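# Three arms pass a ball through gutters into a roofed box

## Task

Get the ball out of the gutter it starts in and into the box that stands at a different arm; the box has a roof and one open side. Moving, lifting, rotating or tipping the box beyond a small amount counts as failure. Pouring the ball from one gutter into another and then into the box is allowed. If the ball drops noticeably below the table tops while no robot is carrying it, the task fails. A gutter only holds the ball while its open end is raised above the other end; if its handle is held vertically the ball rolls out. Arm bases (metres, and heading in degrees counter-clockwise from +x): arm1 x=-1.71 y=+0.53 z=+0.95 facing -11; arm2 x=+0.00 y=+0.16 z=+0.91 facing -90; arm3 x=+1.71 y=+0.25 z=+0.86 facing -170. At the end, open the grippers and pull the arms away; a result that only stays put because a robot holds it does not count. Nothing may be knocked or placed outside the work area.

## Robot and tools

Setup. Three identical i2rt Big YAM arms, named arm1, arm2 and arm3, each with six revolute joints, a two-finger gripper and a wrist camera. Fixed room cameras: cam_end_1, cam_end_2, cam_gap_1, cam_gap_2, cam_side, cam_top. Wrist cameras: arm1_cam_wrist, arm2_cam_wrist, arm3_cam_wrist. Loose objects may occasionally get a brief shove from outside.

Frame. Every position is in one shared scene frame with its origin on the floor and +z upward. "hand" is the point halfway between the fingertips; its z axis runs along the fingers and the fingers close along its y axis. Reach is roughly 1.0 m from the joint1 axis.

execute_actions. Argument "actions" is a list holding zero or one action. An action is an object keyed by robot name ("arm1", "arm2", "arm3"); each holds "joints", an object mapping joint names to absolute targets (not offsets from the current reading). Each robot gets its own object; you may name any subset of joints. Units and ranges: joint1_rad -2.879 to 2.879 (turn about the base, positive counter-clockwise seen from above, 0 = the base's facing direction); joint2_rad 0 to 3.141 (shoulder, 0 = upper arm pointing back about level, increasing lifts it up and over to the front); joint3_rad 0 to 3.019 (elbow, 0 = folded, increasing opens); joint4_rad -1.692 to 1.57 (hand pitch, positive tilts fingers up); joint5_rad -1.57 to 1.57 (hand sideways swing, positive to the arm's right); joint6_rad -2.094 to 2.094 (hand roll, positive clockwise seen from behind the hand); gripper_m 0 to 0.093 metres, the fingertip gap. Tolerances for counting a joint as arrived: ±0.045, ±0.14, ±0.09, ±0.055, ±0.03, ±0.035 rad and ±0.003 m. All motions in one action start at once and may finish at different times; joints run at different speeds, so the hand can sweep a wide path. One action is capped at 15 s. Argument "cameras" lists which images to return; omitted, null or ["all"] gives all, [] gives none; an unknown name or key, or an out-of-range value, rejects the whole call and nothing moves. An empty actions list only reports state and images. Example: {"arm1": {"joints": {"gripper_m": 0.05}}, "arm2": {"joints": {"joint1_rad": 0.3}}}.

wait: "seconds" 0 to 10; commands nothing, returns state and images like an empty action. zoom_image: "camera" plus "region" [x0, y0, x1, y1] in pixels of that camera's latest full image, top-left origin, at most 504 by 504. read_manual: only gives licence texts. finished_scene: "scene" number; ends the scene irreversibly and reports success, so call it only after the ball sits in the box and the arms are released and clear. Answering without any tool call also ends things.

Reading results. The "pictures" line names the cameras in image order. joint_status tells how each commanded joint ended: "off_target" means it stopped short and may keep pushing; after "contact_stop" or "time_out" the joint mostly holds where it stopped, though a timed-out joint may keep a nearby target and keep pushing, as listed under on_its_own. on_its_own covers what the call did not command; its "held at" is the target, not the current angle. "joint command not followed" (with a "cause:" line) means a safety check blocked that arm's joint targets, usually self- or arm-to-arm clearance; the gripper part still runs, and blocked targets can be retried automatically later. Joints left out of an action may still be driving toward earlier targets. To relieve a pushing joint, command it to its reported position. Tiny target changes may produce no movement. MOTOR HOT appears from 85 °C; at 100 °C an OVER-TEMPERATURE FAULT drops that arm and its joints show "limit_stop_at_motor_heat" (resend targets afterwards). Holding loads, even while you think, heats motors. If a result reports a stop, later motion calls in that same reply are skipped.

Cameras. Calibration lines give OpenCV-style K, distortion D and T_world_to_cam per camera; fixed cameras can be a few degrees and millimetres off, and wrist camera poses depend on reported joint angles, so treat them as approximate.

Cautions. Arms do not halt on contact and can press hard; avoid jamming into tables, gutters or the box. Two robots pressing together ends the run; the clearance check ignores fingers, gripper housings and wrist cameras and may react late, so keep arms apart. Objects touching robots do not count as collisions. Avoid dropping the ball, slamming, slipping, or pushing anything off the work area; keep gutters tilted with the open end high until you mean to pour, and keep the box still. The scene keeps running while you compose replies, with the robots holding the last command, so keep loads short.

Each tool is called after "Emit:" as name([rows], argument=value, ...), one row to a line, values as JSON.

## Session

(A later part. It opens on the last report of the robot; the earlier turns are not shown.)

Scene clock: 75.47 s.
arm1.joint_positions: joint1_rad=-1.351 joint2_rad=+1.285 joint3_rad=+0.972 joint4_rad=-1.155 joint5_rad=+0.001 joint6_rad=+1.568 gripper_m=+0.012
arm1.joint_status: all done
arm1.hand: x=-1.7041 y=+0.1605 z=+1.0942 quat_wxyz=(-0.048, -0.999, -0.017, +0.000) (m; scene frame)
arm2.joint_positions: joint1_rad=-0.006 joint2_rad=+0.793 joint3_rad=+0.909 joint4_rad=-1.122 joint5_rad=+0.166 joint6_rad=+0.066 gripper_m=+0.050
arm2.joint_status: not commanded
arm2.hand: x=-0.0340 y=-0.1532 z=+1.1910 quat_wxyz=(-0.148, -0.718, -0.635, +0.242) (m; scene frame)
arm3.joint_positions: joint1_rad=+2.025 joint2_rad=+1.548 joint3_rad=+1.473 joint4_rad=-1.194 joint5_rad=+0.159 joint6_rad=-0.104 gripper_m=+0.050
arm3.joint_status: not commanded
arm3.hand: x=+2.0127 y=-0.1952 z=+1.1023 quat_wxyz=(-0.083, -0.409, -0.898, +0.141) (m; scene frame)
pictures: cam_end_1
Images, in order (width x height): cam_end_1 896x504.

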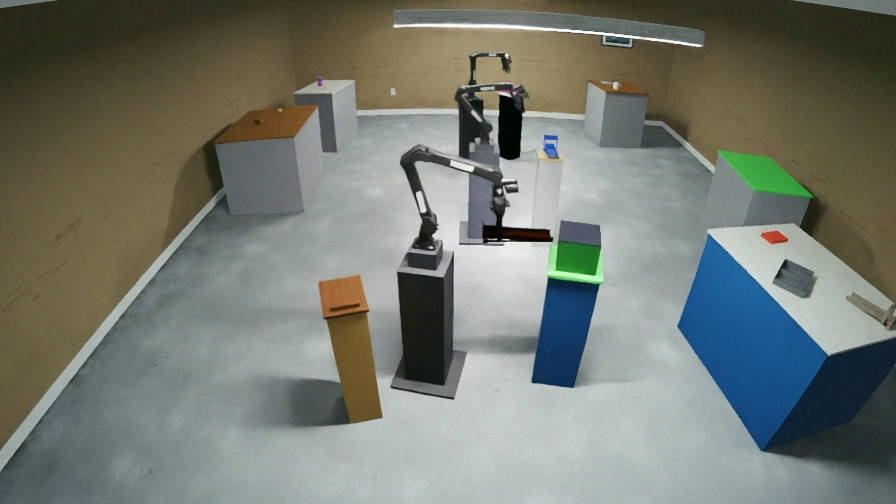

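Emit:
execute_actions([
  {"arm1":{"joints":{"joint1_rad":-0.6,"joint6_rad":0.185,"joint5_rad":-0.164}}},
], cameras=[])

Emit:
execute_actions([
  {"arm1":{"joints":{"joint1_rad":2.281,"joint2_rad":1.55,"joint3_rad":1.17,"joint4_rad":-0.88}}},
], cameras=["cam_end_1"])

Emit:
execute_actions([
  {"arm1":{"joints":{"joint2_rad":1.735}}},
], cameras=["cam_end_1"])

Scene clock: 78.10 s.
arm1.joint_positions: joint1_rad=-0.600 joint2_rad=+1.285 joint3_rad=+0.972 joint4_rad=-1.155 joint5_rad=-0.163 joint6_rad=+0.193 gripper_m=+0.012
arm1.joint_status: all done
arm1.hand: x=-1.4358 y=+0.2868 z=+1.0975 quat_wxyz=(-0.071, -0.466, -0.879, -0.066) (m; scene frame)
arm2.joint_positions: joint1_rad=-0.006 joint2_rad=+0.793 joint3_rad=+0.909 joint4_rad=-1.122 joint5_rad=+0.166 joint6_rad=+0.066 gripper_m=+0.050
arm2.joint_status: not commanded
arm2.hand: x=-0.0340 y=-0.1532 z=+1.1910 quat_wxyz=(-0.148, -0.718, -0.635, +0.242) (m; scene frame)
arm3.joint_positions: joint1_rad=+2.025 joint2_rad=+1.548 joint3_rad=+1.473 joint4_rad=-1.194 joint5_rad=+0.159 joint6_rad=-0.104 gripper_m=+0.050
arm3.joint_status: not commanded
arm3.hand: x=+2.0127 y=-0.1952 z=+1.1023 quat_wxyz=(-0.083, -0.409, -0.898, +0.141) (m; scene frame)
pictures: none
No camera images: the call's "cameras" was empty. Leave "cameras" out to get every camera's image.

Scene clock: 80.53 s.
arm1.joint_positions: joint1_rad=+2.287 joint2_rad=+1.577 joint3_rad=+1.123 joint4_rad=-0.883 joint5_rad=-0.163 joint6_rad=+0.190 gripper_m=+0.012
arm1.joint_status: all done
arm1.hand: x=-1.9863 y=+0.9410 z=+1.0539 quat_wxyz=(+0.022, +0.813, -0.564, -0.142) (m; scene frame)
arm2.joint_positions: joint1_rad=-0.006 joint2_rad=+0.793 joint3_rad=+0.909 joint4_rad=-1.122 joint5_rad=+0.166 joint6_rad=+0.066 gripper_m=+0.050
arm2.joint_status: not commanded
arm2.hand: x=-0.0340 y=-0.1532 z=+1.1910 quat_wxyz=(-0.148, -0.718, -0.635, +0.242) (m; scene frame)
arm3.joint_positions: joint1_rad=+2.025 joint2_rad=+1.548 joint3_rad=+1.473 joint4_rad=-1.194 joint5_rad=+0.159 joint6_rad=-0.104 gripper_m=+0.050
arm3.joint_status: not commanded
arm3.hand: x=+2.0127 y=-0.1952 z=+1.1023 quat_wxyz=(-0.083, -0.409, -0.898, +0.141) (m; scene frame)
pictures: cam_end_1
Images, in order (width x height): cam_end_1 896x504.

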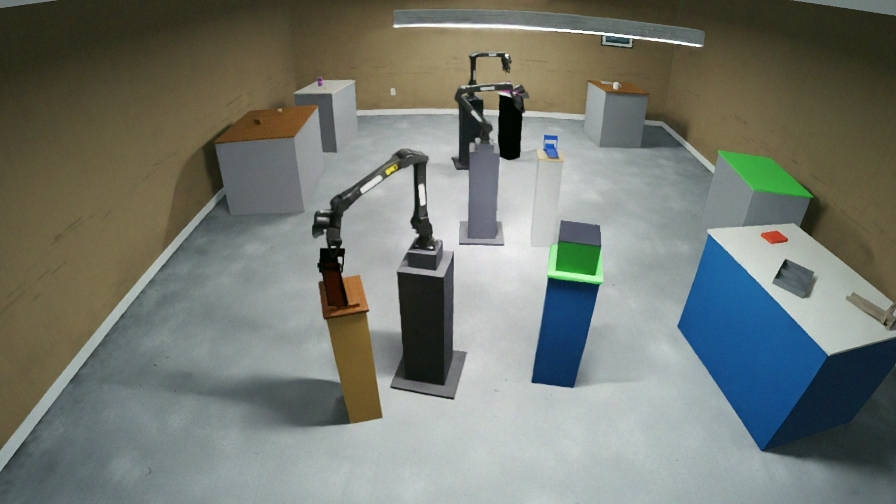

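Scene clock: 81.57 s.
arm1.joint_positions: joint1_rad=+2.285 joint2_rad=+1.761 joint3_rad=+1.123 joint4_rad=-0.883 joint5_rad=-0.163 joint6_rad=+0.190 gripper_m=+0.012
arm1.joint_status: all done
arm1.hand: x=-1.9788 y=+0.9314 z=+0.9683 quat_wxyz=(+0.060, +0.814, -0.575, -0.059) (m; scene frame)
arm2.joint_positions: joint1_rad=-0.006 joint2_rad=+0.793 joint3_rad=+0.909 joint4_rad=-1.122 joint5_rad=+0.166 joint6_rad=+0.066 gripper_m=+0.050
arm2.joint_status: not commanded
arm2.hand: x=-0.0340 y=-0.1532 z=+1.1910 quat_wxyz=(-0.148, -0.718, -0.635, +0.242) (m; scene frame)
arm3.joint_positions: joint1_rad=+2.025 joint2_rad=+1.548 joint3_rad=+1.473 joint4_rad=-1.194 joint5_rad=+0.159 joint6_rad=-0.104 gripper_m=+0.050
arm3.joint_status: not commanded
arm3.hand: x=+2.0127 y=-0.1952 z=+1.1023 quat_wxyz=(-0.083, -0.409, -0.898, +0.141) (m; scene frame)
pictures: cam_end_1
Images, in order (width x height): cam_end_1 896x504.

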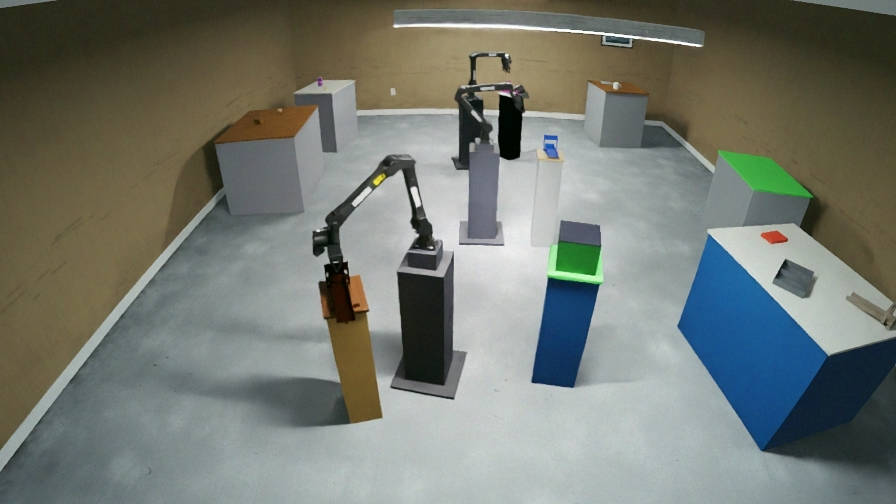

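Emit:
execute_actions([
  {"arm1":{"joints":{"joint2_rad":1.775,"joint4_rad":-0.9}}},
], cameras=[])

Emit:
execute_actions([
  {"arm1":{"joints":{"gripper_m":0.05}}},
], cameras=[])

Emit:
execute_actions([
  {"arm1":{"joints":{"joint2_rad":1.45}}},
], cameras=["cam_end_1","cam_top"])

Scene clock: 82.63 s.
arm1.joint_positions: joint1_rad=+2.284 joint2_rad=+1.765 joint3_rad=+1.123 joint4_rad=-0.891 joint5_rad=-0.163 joint6_rad=+0.190 gripper_m=+0.012
arm1.joint_status: all done
arm1.hand: x=-1.9774 y=+0.9293 z=+0.9661 quat_wxyz=(+0.063, +0.813, -0.576, -0.053) (m; scene frame)
arm2.joint_positions: joint1_rad=-0.006 joint2_rad=+0.793 joint3_rad=+0.909 joint4_rad=-1.122 joint5_rad=+0.166 joint6_rad=+0.066 gripper_m=+0.050
arm2.joint_status: not commanded
arm2.hand: x=-0.0340 y=-0.1532 z=+1.1910 quat_wxyz=(-0.148, -0.718, -0.635, +0.242) (m; scene frame)
arm3.joint_positions: joint1_rad=+2.025 joint2_rad=+1.548 joint3_rad=+1.473 joint4_rad=-1.194 joint5_rad=+0.159 joint6_rad=-0.104 gripper_m=+0.050
arm3.joint_status: not commanded
arm3.hand: x=+2.0127 y=-0.1952 z=+1.1023 quat_wxyz=(-0.083, -0.409, -0.898, +0.141) (m; scene frame)
pictures: none
No camera images: the call's "cameras" was empty. Leave "cameras" out to get every camera's image.

Scene clock: 83.23 s.
arm1.joint_positions: joint1_rad=+2.284 joint2_rad=+1.765 joint3_rad=+1.123 joint4_rad=-0.892 joint5_rad=-0.162 joint6_rad=+0.190 gripper_m=+0.050
arm1.joint_status: all done
arm1.hand: x=-1.9771 y=+0.9292 z=+0.9659 quat_wxyz=(+0.063, +0.813, -0.576, -0.052) (m; scene frame)
arm2.joint_positions: joint1_rad=-0.006 joint2_rad=+0.793 joint3_rad=+0.909 joint4_rad=-1.122 joint5_rad=+0.166 joint6_rad=+0.066 gripper_m=+0.050
arm2.joint_status: not commanded
arm2.hand: x=-0.0340 y=-0.1532 z=+1.1910 quat_wxyz=(-0.148, -0.718, -0.635, +0.242) (m; scene frame)
arm3.joint_positions: joint1_rad=+2.025 joint2_rad=+1.548 joint3_rad=+1.473 joint4_rad=-1.194 joint5_rad=+0.159 joint6_rad=-0.104 gripper_m=+0.050
arm3.joint_status: not commanded
arm3.hand: x=+2.0127 y=-0.1952 z=+1.1023 quat_wxyz=(-0.083, -0.409, -0.898, +0.141) (m; scene frame)
pictures: none
No camera images: the call's "cameras" was empty. Leave "cameras" out to get every camera's image.

Scene clock: 84.53 s.
arm1.joint_positions: joint1_rad=+2.284 joint2_rad=+1.444 joint3_rad=+1.138 joint4_rad=-0.894 joint5_rad=-0.162 joint6_rad=+0.190 gripper_m=+0.050
arm1.joint_status: all done
arm1.hand: x=-1.9858 y=+0.9428 z=+1.1217 quat_wxyz=(-0.007, +0.807, -0.555, -0.202) (m; scene frame)
arm2.joint_positions: joint1_rad=-0.006 joint2_rad=+0.793 joint3_rad=+0.909 joint4_rad=-1.122 joint5_rad=+0.166 joint6_rad=+0.066 gripper_m=+0.050
arm2.joint_status: not commanded
arm2.hand: x=-0.0340 y=-0.1532 z=+1.1910 quat_wxyz=(-0.148, -0.718, -0.635, +0.242) (m; scene frame)
arm3.joint_positions: joint1_rad=+2.025 joint2_rad=+1.548 joint3_rad=+1.473 joint4_rad=-1.194 joint5_rad=+0.159 joint6_rad=-0.104 gripper_m=+0.050
arm3.joint_status: not commanded
arm3.hand: x=+2.0127 y=-0.1952 z=+1.1023 quat_wxyz=(-0.083, -0.409, -0.898, +0.141) (m; scene frame)
pictures: cam_end_1, cam_top
Images, in order (width x height): cam_end_1 896x504, cam_top 896x504.

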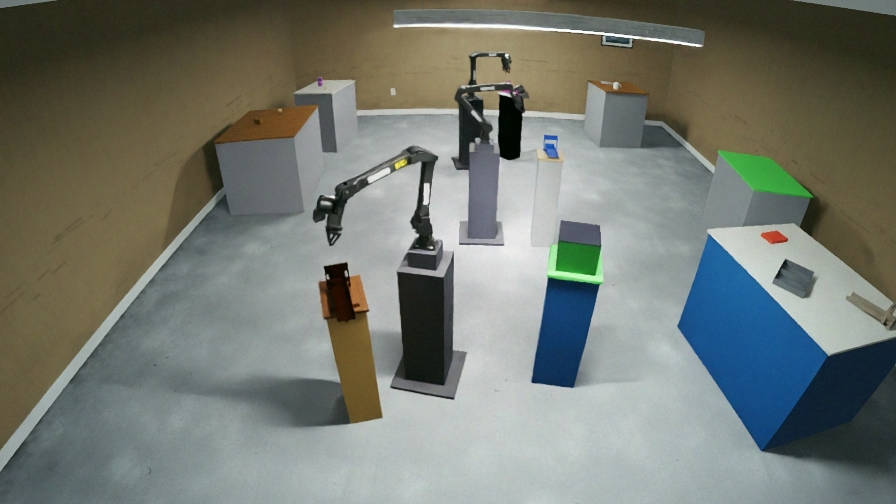

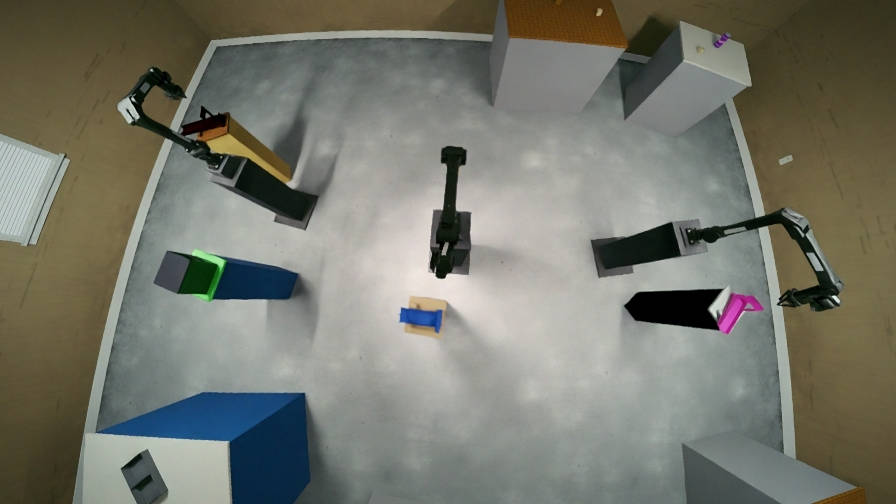

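Emit:
finished_scene(scene=2)

The scene is finished: the task was done.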